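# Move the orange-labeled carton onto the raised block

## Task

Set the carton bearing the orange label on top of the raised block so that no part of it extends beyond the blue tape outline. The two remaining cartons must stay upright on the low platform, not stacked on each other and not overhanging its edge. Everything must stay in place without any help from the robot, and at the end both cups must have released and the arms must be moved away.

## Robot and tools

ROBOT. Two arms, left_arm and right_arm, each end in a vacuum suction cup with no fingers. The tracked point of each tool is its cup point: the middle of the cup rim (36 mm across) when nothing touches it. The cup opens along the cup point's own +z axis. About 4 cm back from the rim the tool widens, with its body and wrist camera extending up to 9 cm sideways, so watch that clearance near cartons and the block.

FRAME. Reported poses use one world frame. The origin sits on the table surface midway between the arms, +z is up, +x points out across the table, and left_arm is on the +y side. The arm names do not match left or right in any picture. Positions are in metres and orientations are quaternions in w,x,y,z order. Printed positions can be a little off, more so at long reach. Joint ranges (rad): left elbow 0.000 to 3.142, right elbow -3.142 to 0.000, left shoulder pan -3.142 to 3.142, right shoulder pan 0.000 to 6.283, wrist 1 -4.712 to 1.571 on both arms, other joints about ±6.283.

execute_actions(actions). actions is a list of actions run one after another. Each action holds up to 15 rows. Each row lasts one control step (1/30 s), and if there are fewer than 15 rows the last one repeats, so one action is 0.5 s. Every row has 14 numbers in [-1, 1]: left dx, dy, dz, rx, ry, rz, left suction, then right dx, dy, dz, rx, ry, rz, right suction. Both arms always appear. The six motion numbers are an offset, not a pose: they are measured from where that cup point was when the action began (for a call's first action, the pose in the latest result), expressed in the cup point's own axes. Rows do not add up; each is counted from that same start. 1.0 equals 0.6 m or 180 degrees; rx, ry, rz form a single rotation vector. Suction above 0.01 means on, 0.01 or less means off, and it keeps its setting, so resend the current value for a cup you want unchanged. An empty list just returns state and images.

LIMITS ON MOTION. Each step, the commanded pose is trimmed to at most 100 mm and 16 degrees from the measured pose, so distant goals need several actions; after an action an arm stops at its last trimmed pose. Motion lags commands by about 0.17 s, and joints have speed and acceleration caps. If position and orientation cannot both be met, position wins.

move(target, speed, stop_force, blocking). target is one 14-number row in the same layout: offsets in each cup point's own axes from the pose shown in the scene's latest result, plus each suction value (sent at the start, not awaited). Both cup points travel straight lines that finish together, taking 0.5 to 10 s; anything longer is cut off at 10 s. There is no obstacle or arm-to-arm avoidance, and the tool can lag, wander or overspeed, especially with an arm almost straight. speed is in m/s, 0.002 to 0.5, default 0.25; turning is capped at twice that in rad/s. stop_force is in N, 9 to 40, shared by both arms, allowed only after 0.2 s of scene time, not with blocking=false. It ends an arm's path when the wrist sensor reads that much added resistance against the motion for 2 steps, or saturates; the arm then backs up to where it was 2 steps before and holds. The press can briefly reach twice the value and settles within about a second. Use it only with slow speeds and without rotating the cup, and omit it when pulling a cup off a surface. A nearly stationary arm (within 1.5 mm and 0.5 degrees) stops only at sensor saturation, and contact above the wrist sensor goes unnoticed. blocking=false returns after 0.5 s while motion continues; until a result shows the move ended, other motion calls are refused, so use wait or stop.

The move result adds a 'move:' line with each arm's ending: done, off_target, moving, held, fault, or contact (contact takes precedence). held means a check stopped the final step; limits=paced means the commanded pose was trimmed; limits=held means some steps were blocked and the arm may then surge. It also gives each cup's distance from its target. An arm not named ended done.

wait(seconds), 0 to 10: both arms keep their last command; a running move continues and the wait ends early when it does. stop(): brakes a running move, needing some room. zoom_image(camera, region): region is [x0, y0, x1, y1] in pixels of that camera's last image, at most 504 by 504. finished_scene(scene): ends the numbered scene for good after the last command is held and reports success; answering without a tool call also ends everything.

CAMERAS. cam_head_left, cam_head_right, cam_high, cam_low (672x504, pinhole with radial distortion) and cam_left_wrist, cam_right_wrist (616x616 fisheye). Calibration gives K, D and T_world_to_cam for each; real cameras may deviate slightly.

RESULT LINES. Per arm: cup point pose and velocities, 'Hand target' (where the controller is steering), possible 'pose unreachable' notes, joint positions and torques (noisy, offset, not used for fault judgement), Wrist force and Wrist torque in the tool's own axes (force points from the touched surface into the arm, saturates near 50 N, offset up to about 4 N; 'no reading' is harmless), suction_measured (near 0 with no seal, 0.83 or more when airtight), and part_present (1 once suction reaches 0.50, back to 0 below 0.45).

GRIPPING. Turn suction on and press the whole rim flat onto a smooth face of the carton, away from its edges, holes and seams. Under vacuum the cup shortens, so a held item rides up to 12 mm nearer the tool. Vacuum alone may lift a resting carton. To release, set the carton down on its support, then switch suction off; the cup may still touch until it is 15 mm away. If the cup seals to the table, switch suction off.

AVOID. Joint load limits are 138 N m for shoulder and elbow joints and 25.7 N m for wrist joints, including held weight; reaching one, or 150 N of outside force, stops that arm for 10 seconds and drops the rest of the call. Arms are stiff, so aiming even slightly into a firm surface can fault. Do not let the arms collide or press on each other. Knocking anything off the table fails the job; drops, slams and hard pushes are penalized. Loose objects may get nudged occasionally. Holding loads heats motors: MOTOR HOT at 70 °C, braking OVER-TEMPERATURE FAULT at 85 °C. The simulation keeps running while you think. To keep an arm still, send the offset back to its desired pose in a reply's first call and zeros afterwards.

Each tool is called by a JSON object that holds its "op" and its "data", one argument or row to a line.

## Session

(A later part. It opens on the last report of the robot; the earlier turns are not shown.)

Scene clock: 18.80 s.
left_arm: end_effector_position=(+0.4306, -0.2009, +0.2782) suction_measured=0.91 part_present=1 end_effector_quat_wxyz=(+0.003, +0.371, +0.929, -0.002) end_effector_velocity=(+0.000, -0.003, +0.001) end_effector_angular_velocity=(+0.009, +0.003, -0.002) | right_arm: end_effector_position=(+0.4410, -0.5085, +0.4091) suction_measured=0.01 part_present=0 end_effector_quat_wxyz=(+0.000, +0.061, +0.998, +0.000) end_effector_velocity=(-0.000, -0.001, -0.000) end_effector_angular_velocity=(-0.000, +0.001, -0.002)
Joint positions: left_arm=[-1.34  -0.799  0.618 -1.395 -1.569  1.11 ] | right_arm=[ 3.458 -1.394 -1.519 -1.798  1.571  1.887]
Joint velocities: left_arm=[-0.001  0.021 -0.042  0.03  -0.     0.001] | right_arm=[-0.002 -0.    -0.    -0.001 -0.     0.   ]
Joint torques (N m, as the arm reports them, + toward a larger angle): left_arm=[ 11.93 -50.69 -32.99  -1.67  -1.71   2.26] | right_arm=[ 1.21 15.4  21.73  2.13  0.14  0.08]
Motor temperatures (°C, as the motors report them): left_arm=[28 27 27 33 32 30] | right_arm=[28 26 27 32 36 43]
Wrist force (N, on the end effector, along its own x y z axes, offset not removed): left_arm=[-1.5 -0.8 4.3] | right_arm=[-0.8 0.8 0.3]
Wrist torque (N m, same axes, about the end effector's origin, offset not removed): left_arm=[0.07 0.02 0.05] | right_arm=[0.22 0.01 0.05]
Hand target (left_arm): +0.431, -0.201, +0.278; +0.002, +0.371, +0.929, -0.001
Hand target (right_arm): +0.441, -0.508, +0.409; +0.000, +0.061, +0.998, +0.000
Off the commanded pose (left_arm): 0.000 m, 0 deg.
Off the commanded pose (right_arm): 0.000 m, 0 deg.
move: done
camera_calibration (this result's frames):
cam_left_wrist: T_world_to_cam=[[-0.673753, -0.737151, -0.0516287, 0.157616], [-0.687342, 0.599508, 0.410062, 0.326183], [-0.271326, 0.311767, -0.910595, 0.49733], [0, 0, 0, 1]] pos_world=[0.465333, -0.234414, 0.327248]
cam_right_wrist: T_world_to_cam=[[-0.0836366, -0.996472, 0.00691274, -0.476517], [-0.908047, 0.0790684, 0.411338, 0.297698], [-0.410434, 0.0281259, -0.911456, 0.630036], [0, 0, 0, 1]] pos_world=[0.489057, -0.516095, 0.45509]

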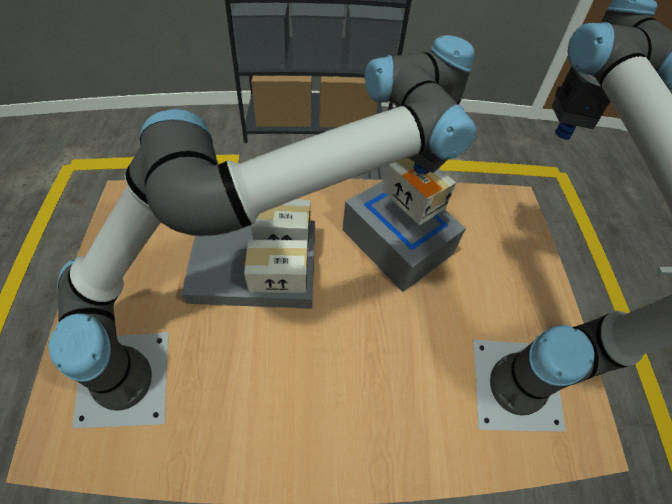

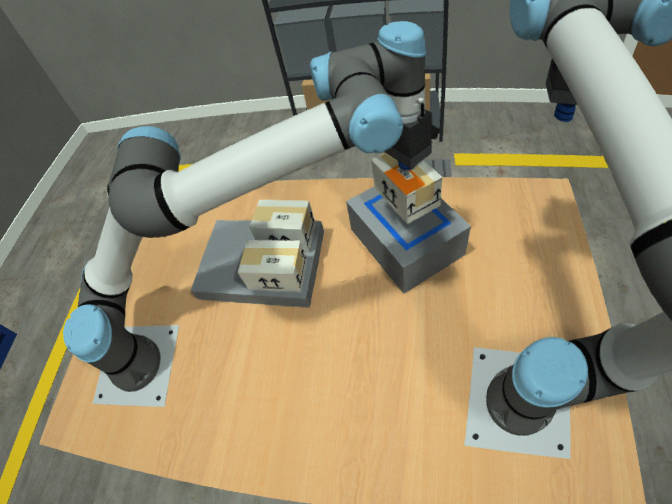

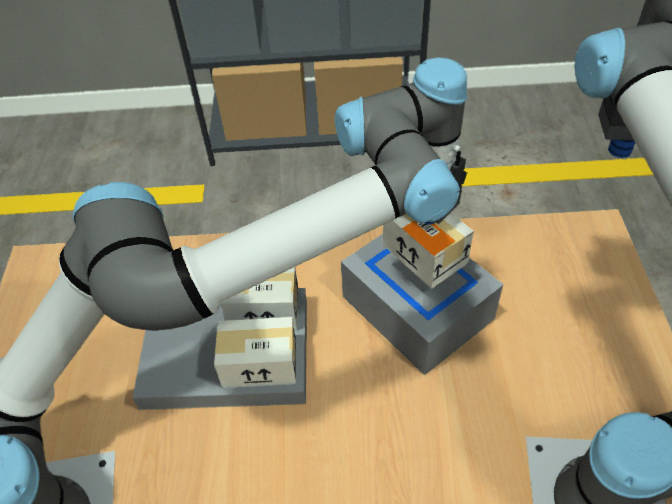

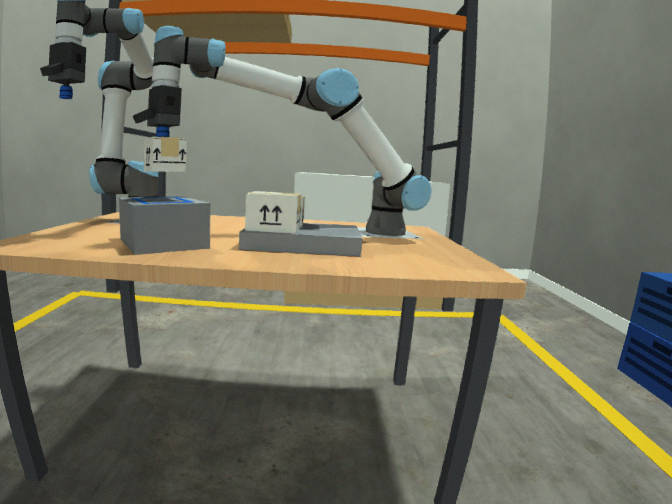

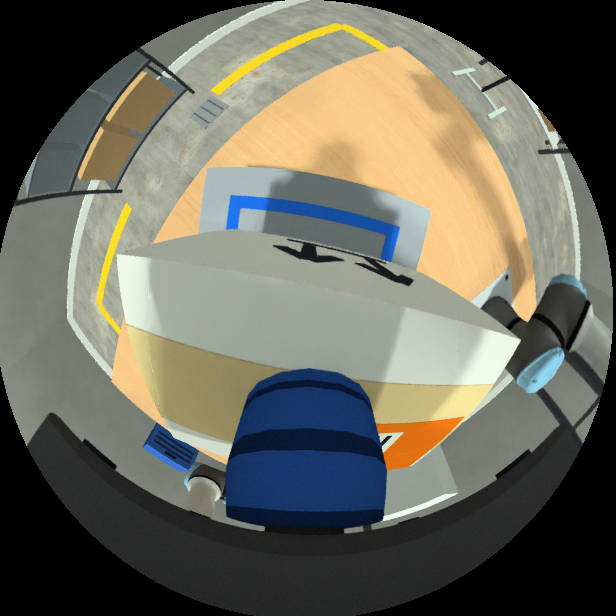

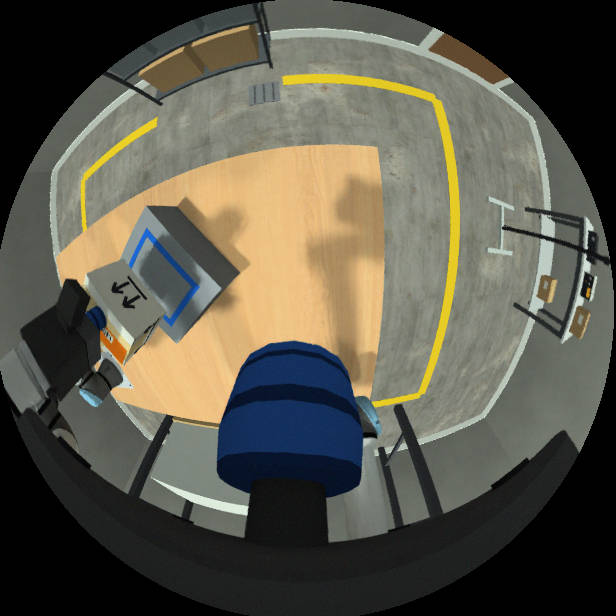

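Aligned. Lower.

{"op": "move", "data": {
  "target": [0,0,0.09,0,0,0,1,0,0,0,0,0,0,0]
}}

{"op": "move", "data": {
  "target": [0,0,0.1,0,0,0,1,0,0,0,0,0,0,0],
  "speed": 0.01,
  "stop_force": 10
}}

{"op": "execute_actions", "data": {
  "actions": [
    [[0,0,0,0,0,0,0,0,0,0,0,0,0,0]]
  ]
}}

{"op": "move", "data": {
  "target": [0,0,-0.2,0,0,0,0,0,0,0,0,0,0,0]
}}

Scene clock: 19.83 s.
left_arm: end_effector_position=(+0.4308, -0.2012, +0.2245) suction_measured=0.91 part_present=1 end_effector_quat_wxyz=(+0.003, +0.371, +0.929, -0.002) end_effector_velocity=(+0.001, +0.001, -0.003) end_effector_angular_velocity=(+0.000, -0.001, +0.001) | right_arm: end_effector_position=(+0.4410, -0.5085, +0.4091) suction_measured=0.01 part_present=0 end_effector_quat_wxyz=(+0.000, +0.061, +0.998, +0.000) end_effector_velocity=(-0.000, +0.001, +0.001) end_effector_angular_velocity=(+0.001, -0.002, +0.003)
Joint positions: left_arm=[-1.339 -0.818  0.789 -1.547 -1.569  1.11 ] | right_arm=[ 3.458 -1.394 -1.519 -1.798  1.571  1.887]
Joint velocities: left_arm=[ 0.001 -0.001  0.01  -0.009  0.001  0.   ] | right_arm=[ 0.002  0.001  0.001  0.     0.    -0.001]
Joint torques (N m, as the arm reports them, + toward a larger angle): left_arm=[ -9.81 -59.91 -19.52  -4.88   1.12  -0.89] | right_arm=[ 0.99 15.55 22.62  2.15  0.05  0.11]
Motor temperatures (°C, as the motors report them): left_arm=[28 27 27 33 32 30] | right_arm=[28 26 27 32 36 43]
Wrist force (N, on the end effector, along its own x y z axes, offset not removed): left_arm=[-1.8 -0.7 4.3] | right_arm=[1.5 -0.3 -0.4]
Wrist torque (N m, same axes, about the end effector's origin, offset not removed): left_arm=[0.13 0.08 0.06] | right_arm=[-0.01 -0.33 0.07]
Hand target (left_arm): +0.431, -0.201, +0.224; +0.003, +0.371, +0.929, -0.002
Hand target (right_arm): +0.441, -0.508, +0.409; +0.000, +0.061, +0.998, +0.000
Off the commanded pose (left_arm): 0.000 m, 0 deg.
Off the commanded pose (right_arm): 0.000 m, 0 deg.
move: done
camera_calibration (this result's frames):
cam_left_wrist: T_world_to_cam=[[-0.673785, -0.737118, -0.0516835, 0.154842], [-0.687285, 0.599471, 0.410212, 0.348533], [-0.271392, 0.311916, -0.910524, 0.448598], [0, 0, 0, 1]] pos_world=[0.465618, -0.234724, 0.27349]
cam_right_wrist: T_world_to_cam=[[-0.0836365, -0.996472, 0.00691273, -0.476517], [-0.908047, 0.0790682, 0.411338, 0.297698], [-0.410434, 0.0281258, -0.911456, 0.630036], [0, 0, 0, 1]] pos_world=[0.489057, -0.516095, 0.45509]

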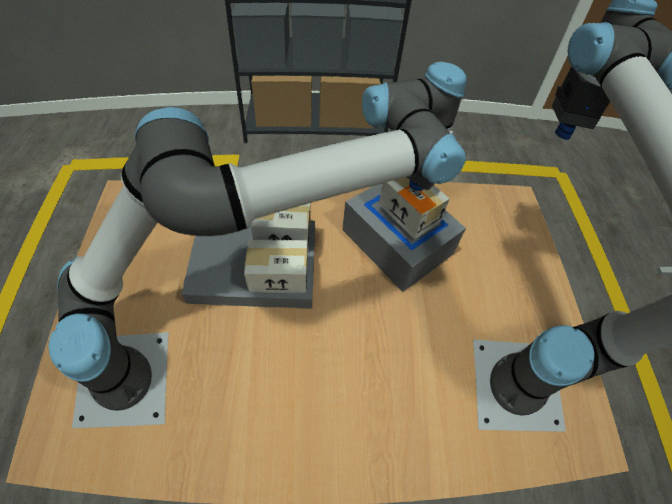

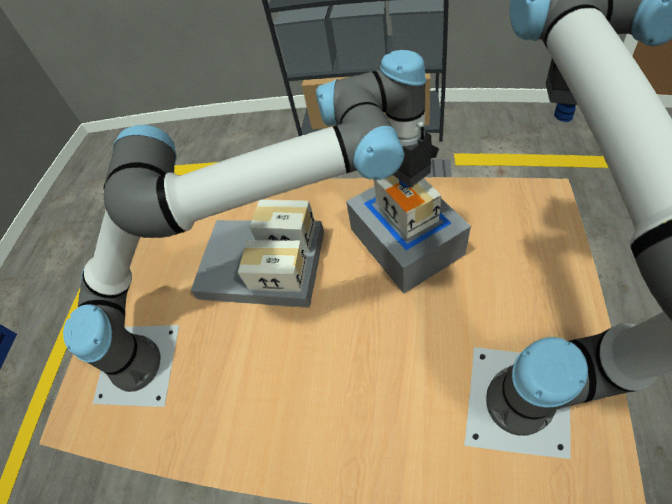

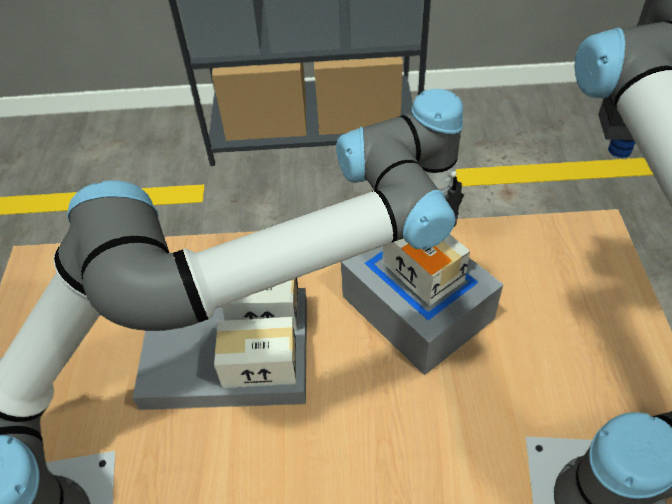

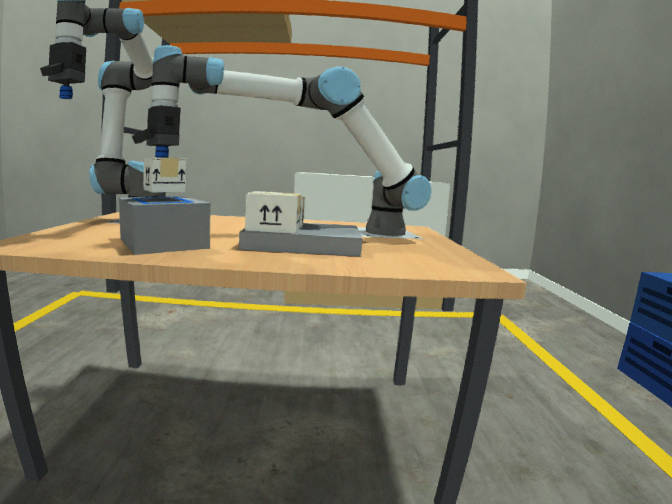

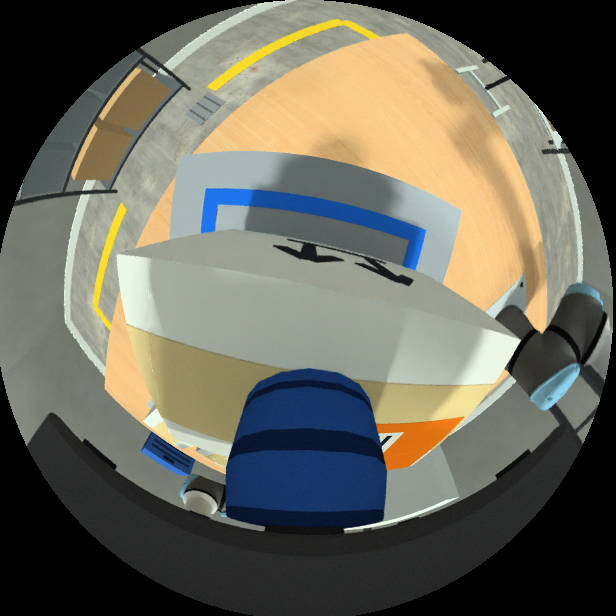

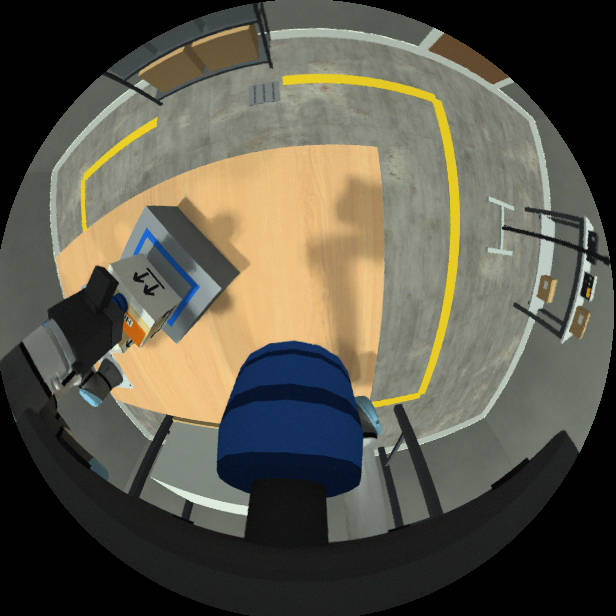

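Scene clock: 22.77 s.
left_arm: end_effector_position=(+0.4309, -0.2014, +0.1991) suction_measured=0.91 part_present=1 end_effector_quat_wxyz=(+0.003, +0.371, +0.929, -0.002) end_effector_velocity=(-0.001, +0.001, +0.002) end_effector_angular_velocity=(+0.003, +0.002, -0.000) | right_arm: end_effector_position=(+0.4410, -0.5085, +0.4091) suction_measured=0.01 part_present=0 end_effector_quat_wxyz=(+0.000, +0.061, +0.998, +0.000) end_effector_velocity=(-0.000, -0.000, +0.001) end_effector_angular_velocity=(+0.001, -0.001, -0.001)
Joint positions: left_arm=[-1.339 -0.818  0.852 -1.612 -1.569  1.11 ] | right_arm=[ 3.458 -1.394 -1.519 -1.798  1.571  1.887]
Joint velocities: left_arm=[-0.    -0.    -0.005  0.009 -0.001  0.   ] | right_arm=[-0.001  0.001  0.001  0.     0.    -0.   ]
Joint torques (N m, as the arm reports them, + toward a larger angle): left_arm=[  6.96 -34.92 -23.53   0.44  -1.72   0.92] | right_arm=[ 1.06 15.7  22.3   2.14  0.05  0.05]
Motor temperatures (°C, as the motors report them): left_arm=[28 27 27 33 32 30] | right_arm=[28 26 27 32 36 43]
Wrist force (N, on the end effector, along its own x y z axes, offset not removed): left_arm=[-1.1 1.2 -16.0] | right_arm=[1.3 -0.3 0.4]
Wrist torque (N m, same axes, about the end effector's origin, offset not removed): left_arm=[0.22 0.17 -0.01] | right_arm=[0.13 -0.32 0.09]
Hand target (left_arm): +0.431, -0.201, +0.199; +0.003, +0.371, +0.929, -0.002
Hand target (right_arm): +0.441, -0.508, +0.409; +0.000, +0.061, +0.998, +0.000
Off the commanded pose (left_arm): 0.035 m, 0 deg.
Off the commanded pose (right_arm): 0.000 m, 0 deg.
move: contact (left_arm)
camera_calibration (this result's frames):
cam_left_wrist: T_world_to_cam=[[-0.673783, -0.737122, -0.0516464, 0.153432], [-0.687298, 0.599505, 0.41014, 0.359139], [-0.271361, 0.311842, -0.910559, 0.425506], [0, 0, 0, 1]] pos_world=[0.465682, -0.234898, 0.248075]
cam_right_wrist: T_world_to_cam=[[-0.0836366, -0.996472, 0.00691287, -0.476517], [-0.908047, 0.0790684, 0.411338, 0.297698], [-0.410434, 0.0281257, -0.911457, 0.630036], [0, 0, 0, 1]] pos_world=[0.489057, -0.516095, 0.45509]

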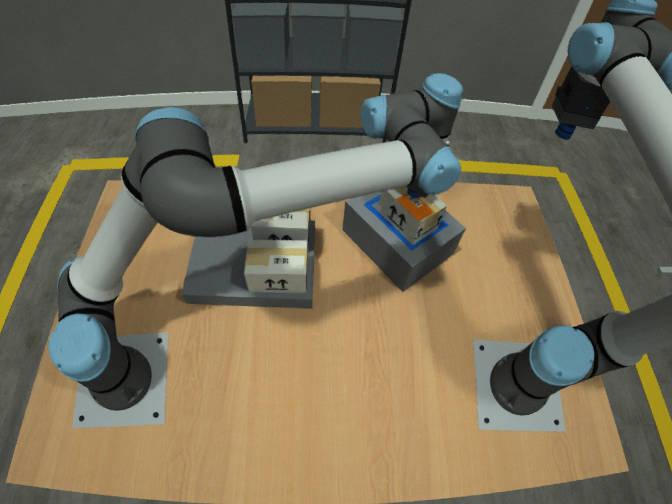

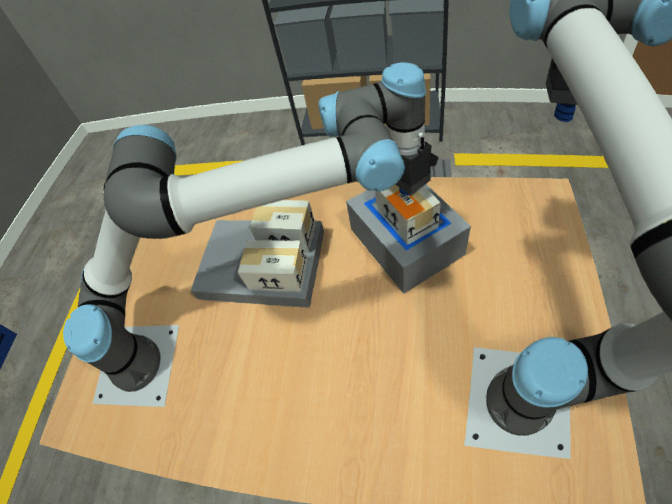

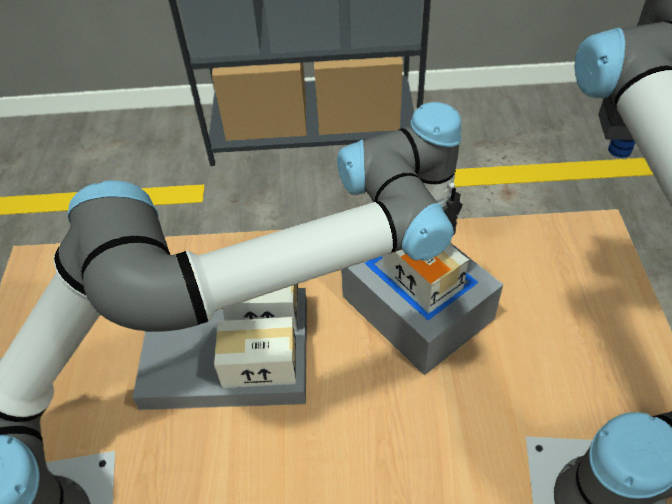

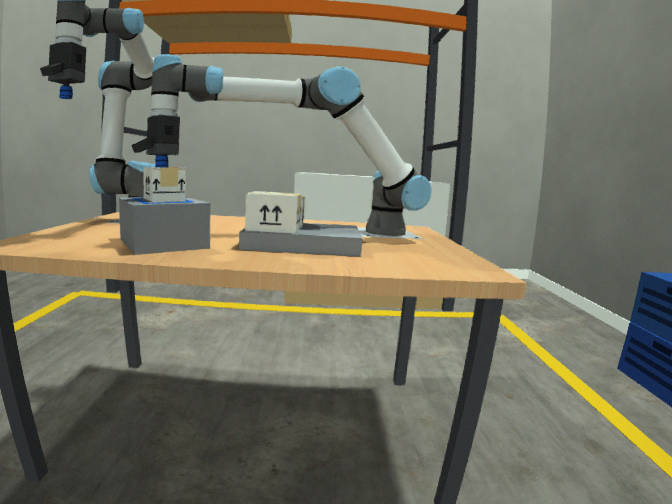

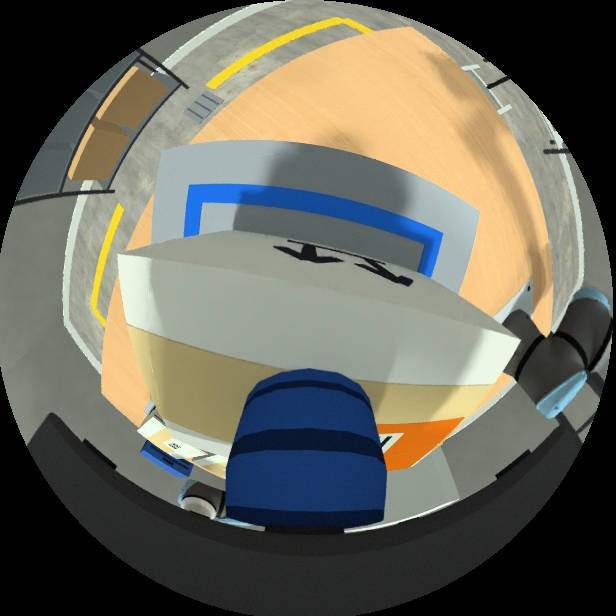

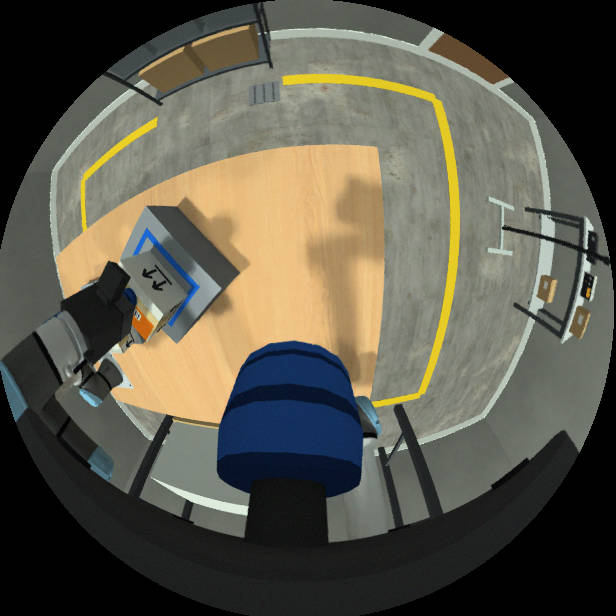

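Scene clock: 23.27 s.
left_arm: end_effector_position=(+0.4309, -0.2014, +0.1991) suction_measured=0.00 part_present=0 end_effector_quat_wxyz=(+0.003, +0.371, +0.929, -0.002) end_effector_velocity=(-0.000, -0.000, -0.000) end_effector_angular_velocity=(-0.001, -0.000, -0.000) | right_arm: end_effector_position=(+0.4410, -0.5085, +0.4091) suction_measured=0.01 part_present=0 end_effector_quat_wxyz=(+0.000, +0.061, +0.998, +0.000) end_effector_velocity=(+0.000, +0.001, +0.000) end_effector_angular_velocity=(+0.000, -0.001, +0.002)
Joint positions: left_arm=[-1.339 -0.818  0.852 -1.612 -1.569  1.11 ] | right_arm=[ 3.458 -1.394 -1.519 -1.798  1.571  1.887]
Joint velocities: left_arm=[-0.001 -0.     0.    -0.001  0.    -0.   ] | right_arm=[ 0.002  0.001  0.    -0.    -0.    -0.   ]
Joint torques (N m, as the arm reports them, + toward a larger angle): left_arm=[  7.2  -38.45  -5.97  -3.09  -1.58   0.8 ] | right_arm=[ 0.92 16.07 21.71  2.09  0.15  0.01]
Motor temperatures (°C, as the motors report them): left_arm=[28 27 27 33 32 30] | right_arm=[28 26 27 32 36 43]
Wrist force (N, on the end effector, along its own x y z axes, offset not removed): left_arm=[3.4 0.6 -24.3] | right_arm=[0.5 -1.3 -0.2]
Wrist torque (N m, same axes, about the end effector's origin, offset not removed): left_arm=[0.12 -0.16 0.02] | right_arm=[-0.08 -0.18 0.07]
Hand target (left_arm): +0.431, -0.201, +0.199; +0.003, +0.371, +0.929, -0.002
Hand target (right_arm): +0.441, -0.508, +0.409; +0.000, +0.061, +0.998, +0.000
Off the commanded pose (left_arm): 0.000 m, 0 deg.
Off the commanded pose (right_arm): 0.000 m, 0 deg.
camera_calibration (this result's frames):
cam_left_wrist: T_world_to_cam=[[-0.673782, -0.737125, -0.051619, 0.153418], [-0.687307, 0.599527, 0.410093, 0.359163], [-0.271343, 0.311791, -0.910582, 0.425525], [0, 0, 0, 1]] pos_world=[0.465688, -0.234915, 0.248105]
cam_right_wrist: T_world_to_cam=[[-0.0836366, -0.996472, 0.00691296, -0.476517], [-0.908047, 0.0790685, 0.411338, 0.297698], [-0.410434, 0.0281256, -0.911457, 0.630036], [0, 0, 0, 1]] pos_world=[0.489057, -0.516095, 0.45509]

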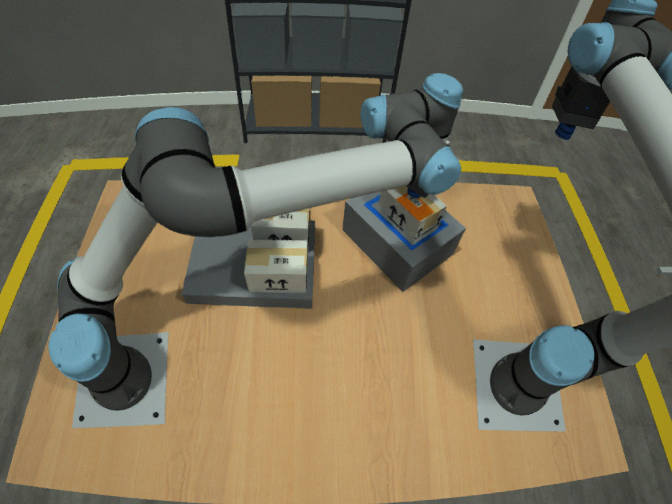

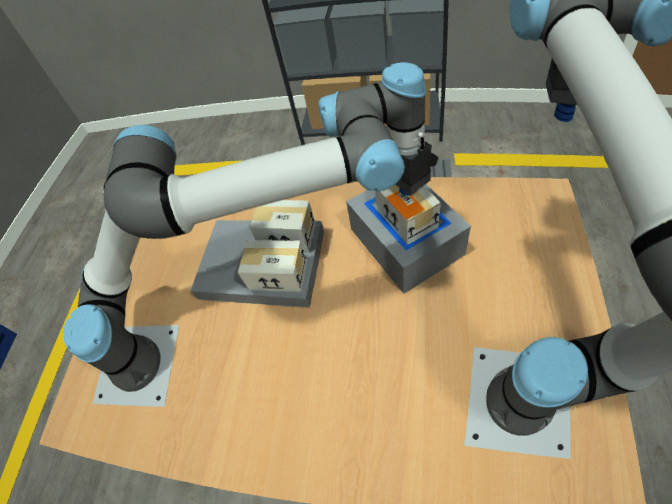

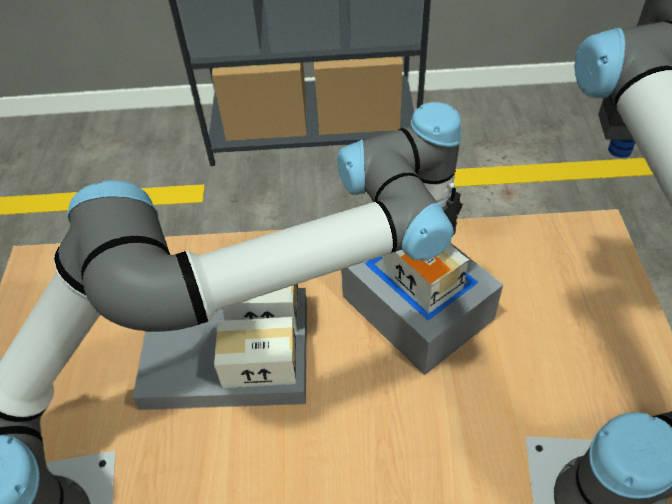

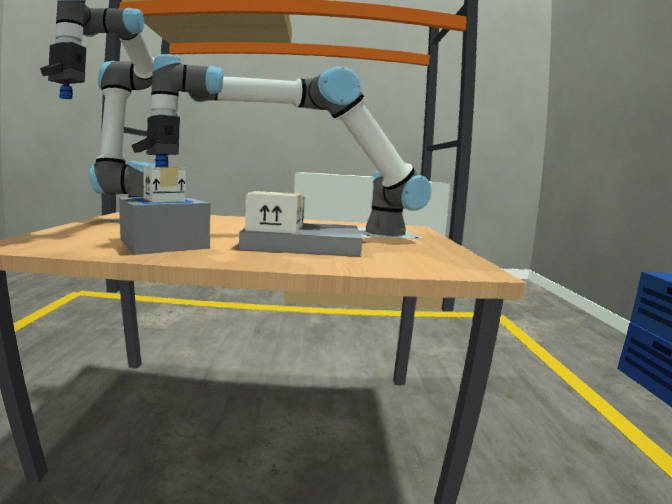

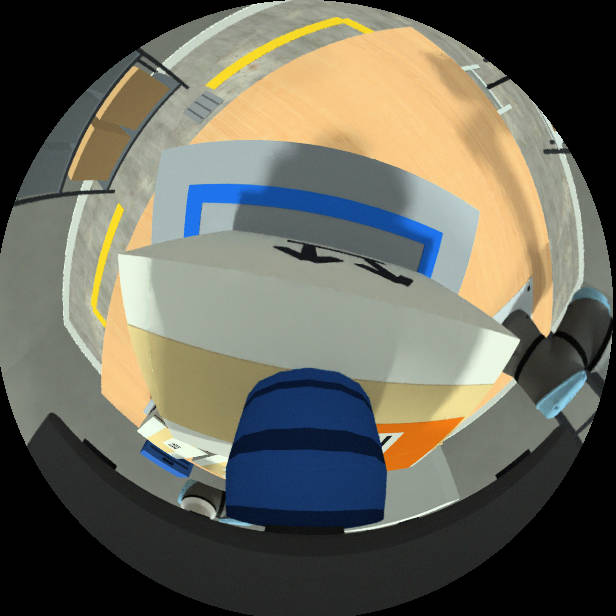

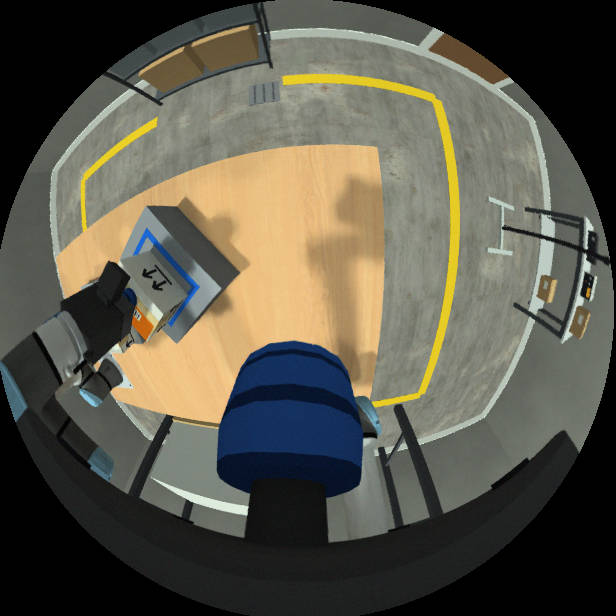

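Scene clock: 24.37 s.
left_arm: end_effector_position=(+0.4304, -0.2005, +0.3188) suction_measured=0.00 part_present=0 end_effector_quat_wxyz=(+0.003, +0.371, +0.929, -0.002) end_effector_velocity=(+0.001, -0.001, +0.003) end_effector_angular_velocity=(+0.006, +0.003, -0.001) | right_arm: end_effector_position=(+0.4410, -0.5085, +0.4091) suction_measured=0.01 part_present=0 end_effector_quat_wxyz=(+0.000, +0.061, +0.998, +0.000) end_effector_velocity=(+0.000, -0.000, +0.001) end_effector_angular_velocity=(+0.001, -0.003, -0.001)
Joint positions: left_arm=[-1.34  -0.755  0.431 -1.254 -1.569  1.11 ] | right_arm=[ 3.458 -1.394 -1.519 -1.798  1.571  1.887]
Joint velocities: left_arm=[ 0.001  0.022 -0.049  0.034 -0.001  0.002] | right_arm=[-0.001  0.     0.002  0.     0.001 -0.   ]
Joint torques (N m, as the arm reports them, + toward a larger angle): left_arm=[ 14.81 -45.03 -29.47  -0.51  -1.64   2.33] | right_arm=[ 1.46 15.99 22.    2.15  0.07 -0.01]
Motor temperatures (°C, as the motors report them): left_arm=[28 27 27 33 32 30] | right_arm=[28 26 27 32 36 43]
Wrist force (N, on the end effector, along its own x y z axes, offset not removed): left_arm=[-0.9 -1.4 -1.7] | right_arm=[1.2 -1.2 0.2]
Wrist torque (N m, same axes, about the end effector's origin, offset not removed): left_arm=[0.04 0.05 0.06] | right_arm=[-0.10 -0.24 0.09]
Hand target (left_arm): +0.430, -0.201, +0.319; +0.003, +0.371, +0.929, -0.002
Hand target (right_arm): +0.441, -0.508, +0.409; +0.000, +0.061, +0.998, +0.000
Off the commanded pose (left_arm): 0.000 m, 0 deg.
Off the commanded pose (right_arm): 0.000 m, 0 deg.
move: done
camera_calibration (this result's frames):
cam_left_wrist: T_world_to_cam=[[-0.673627, -0.737289, -0.0512972, 0.159717], [-0.687592, 0.599744, 0.409297, 0.309581], [-0.271005, 0.310985, -0.910958, 0.533914], [0, 0, 0, 1]] pos_world=[0.465149, -0.233951, 0.367855]
cam_right_wrist: T_world_to_cam=[[-0.0836364, -0.996472, 0.00691284, -0.476517], [-0.908047, 0.0790682, 0.411338, 0.297698], [-0.410434, 0.0281257, -0.911457, 0.630036], [0, 0, 0, 1]] pos_world=[0.489057, -0.516095, 0.45509]

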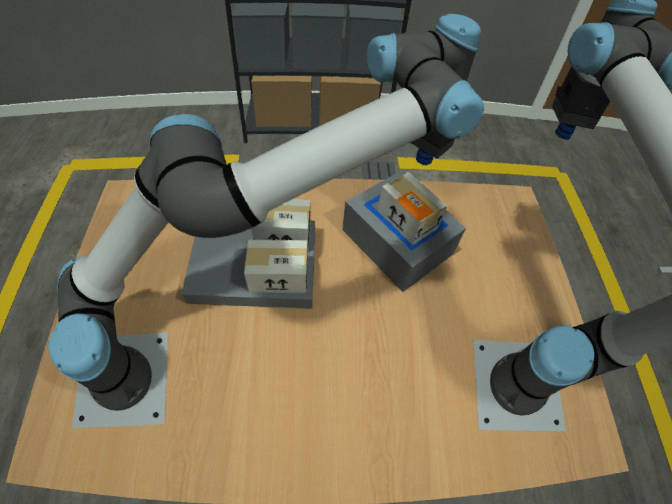

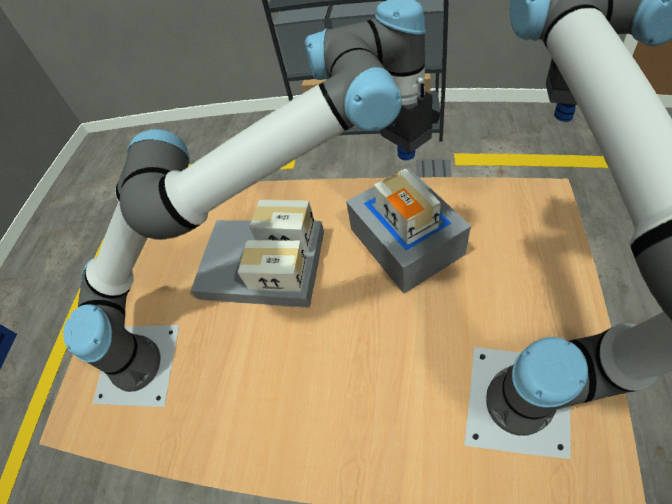

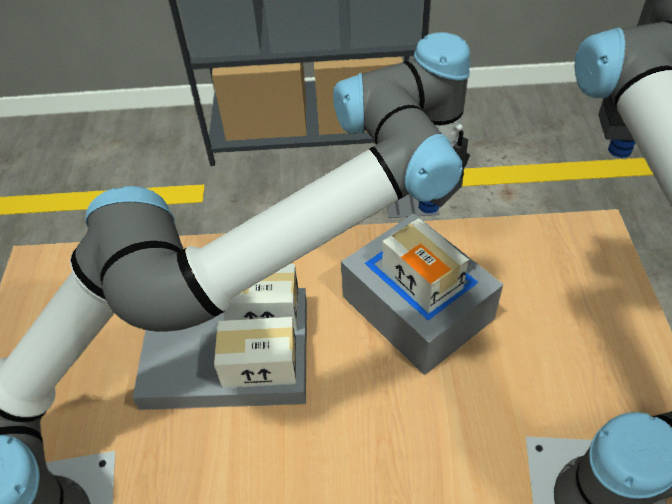

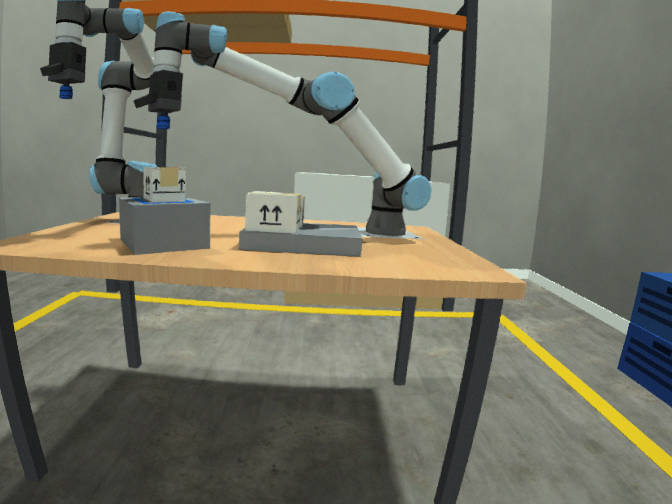

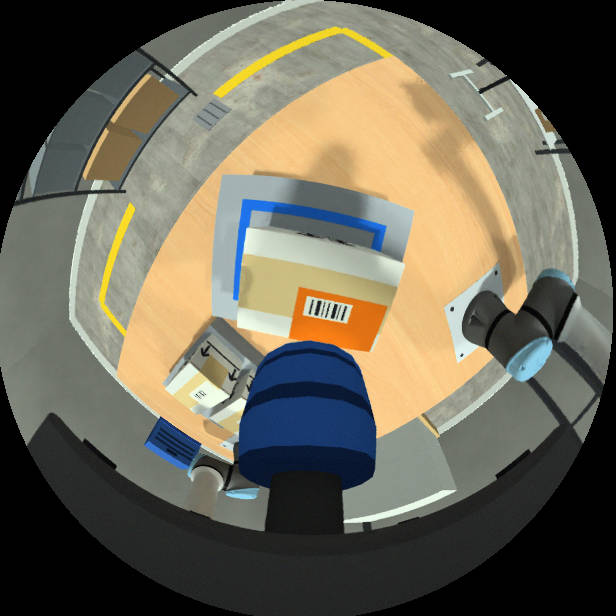

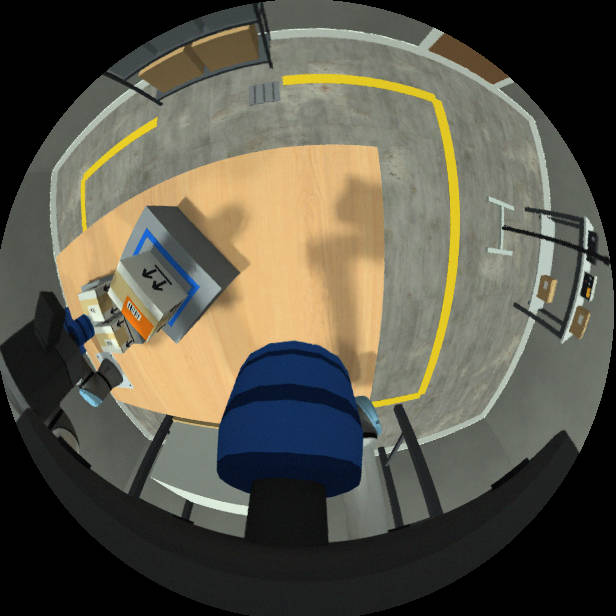

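{"op": "finished_scene", "data": {
  "scene": 2
}}

The scene is finished: the task was done.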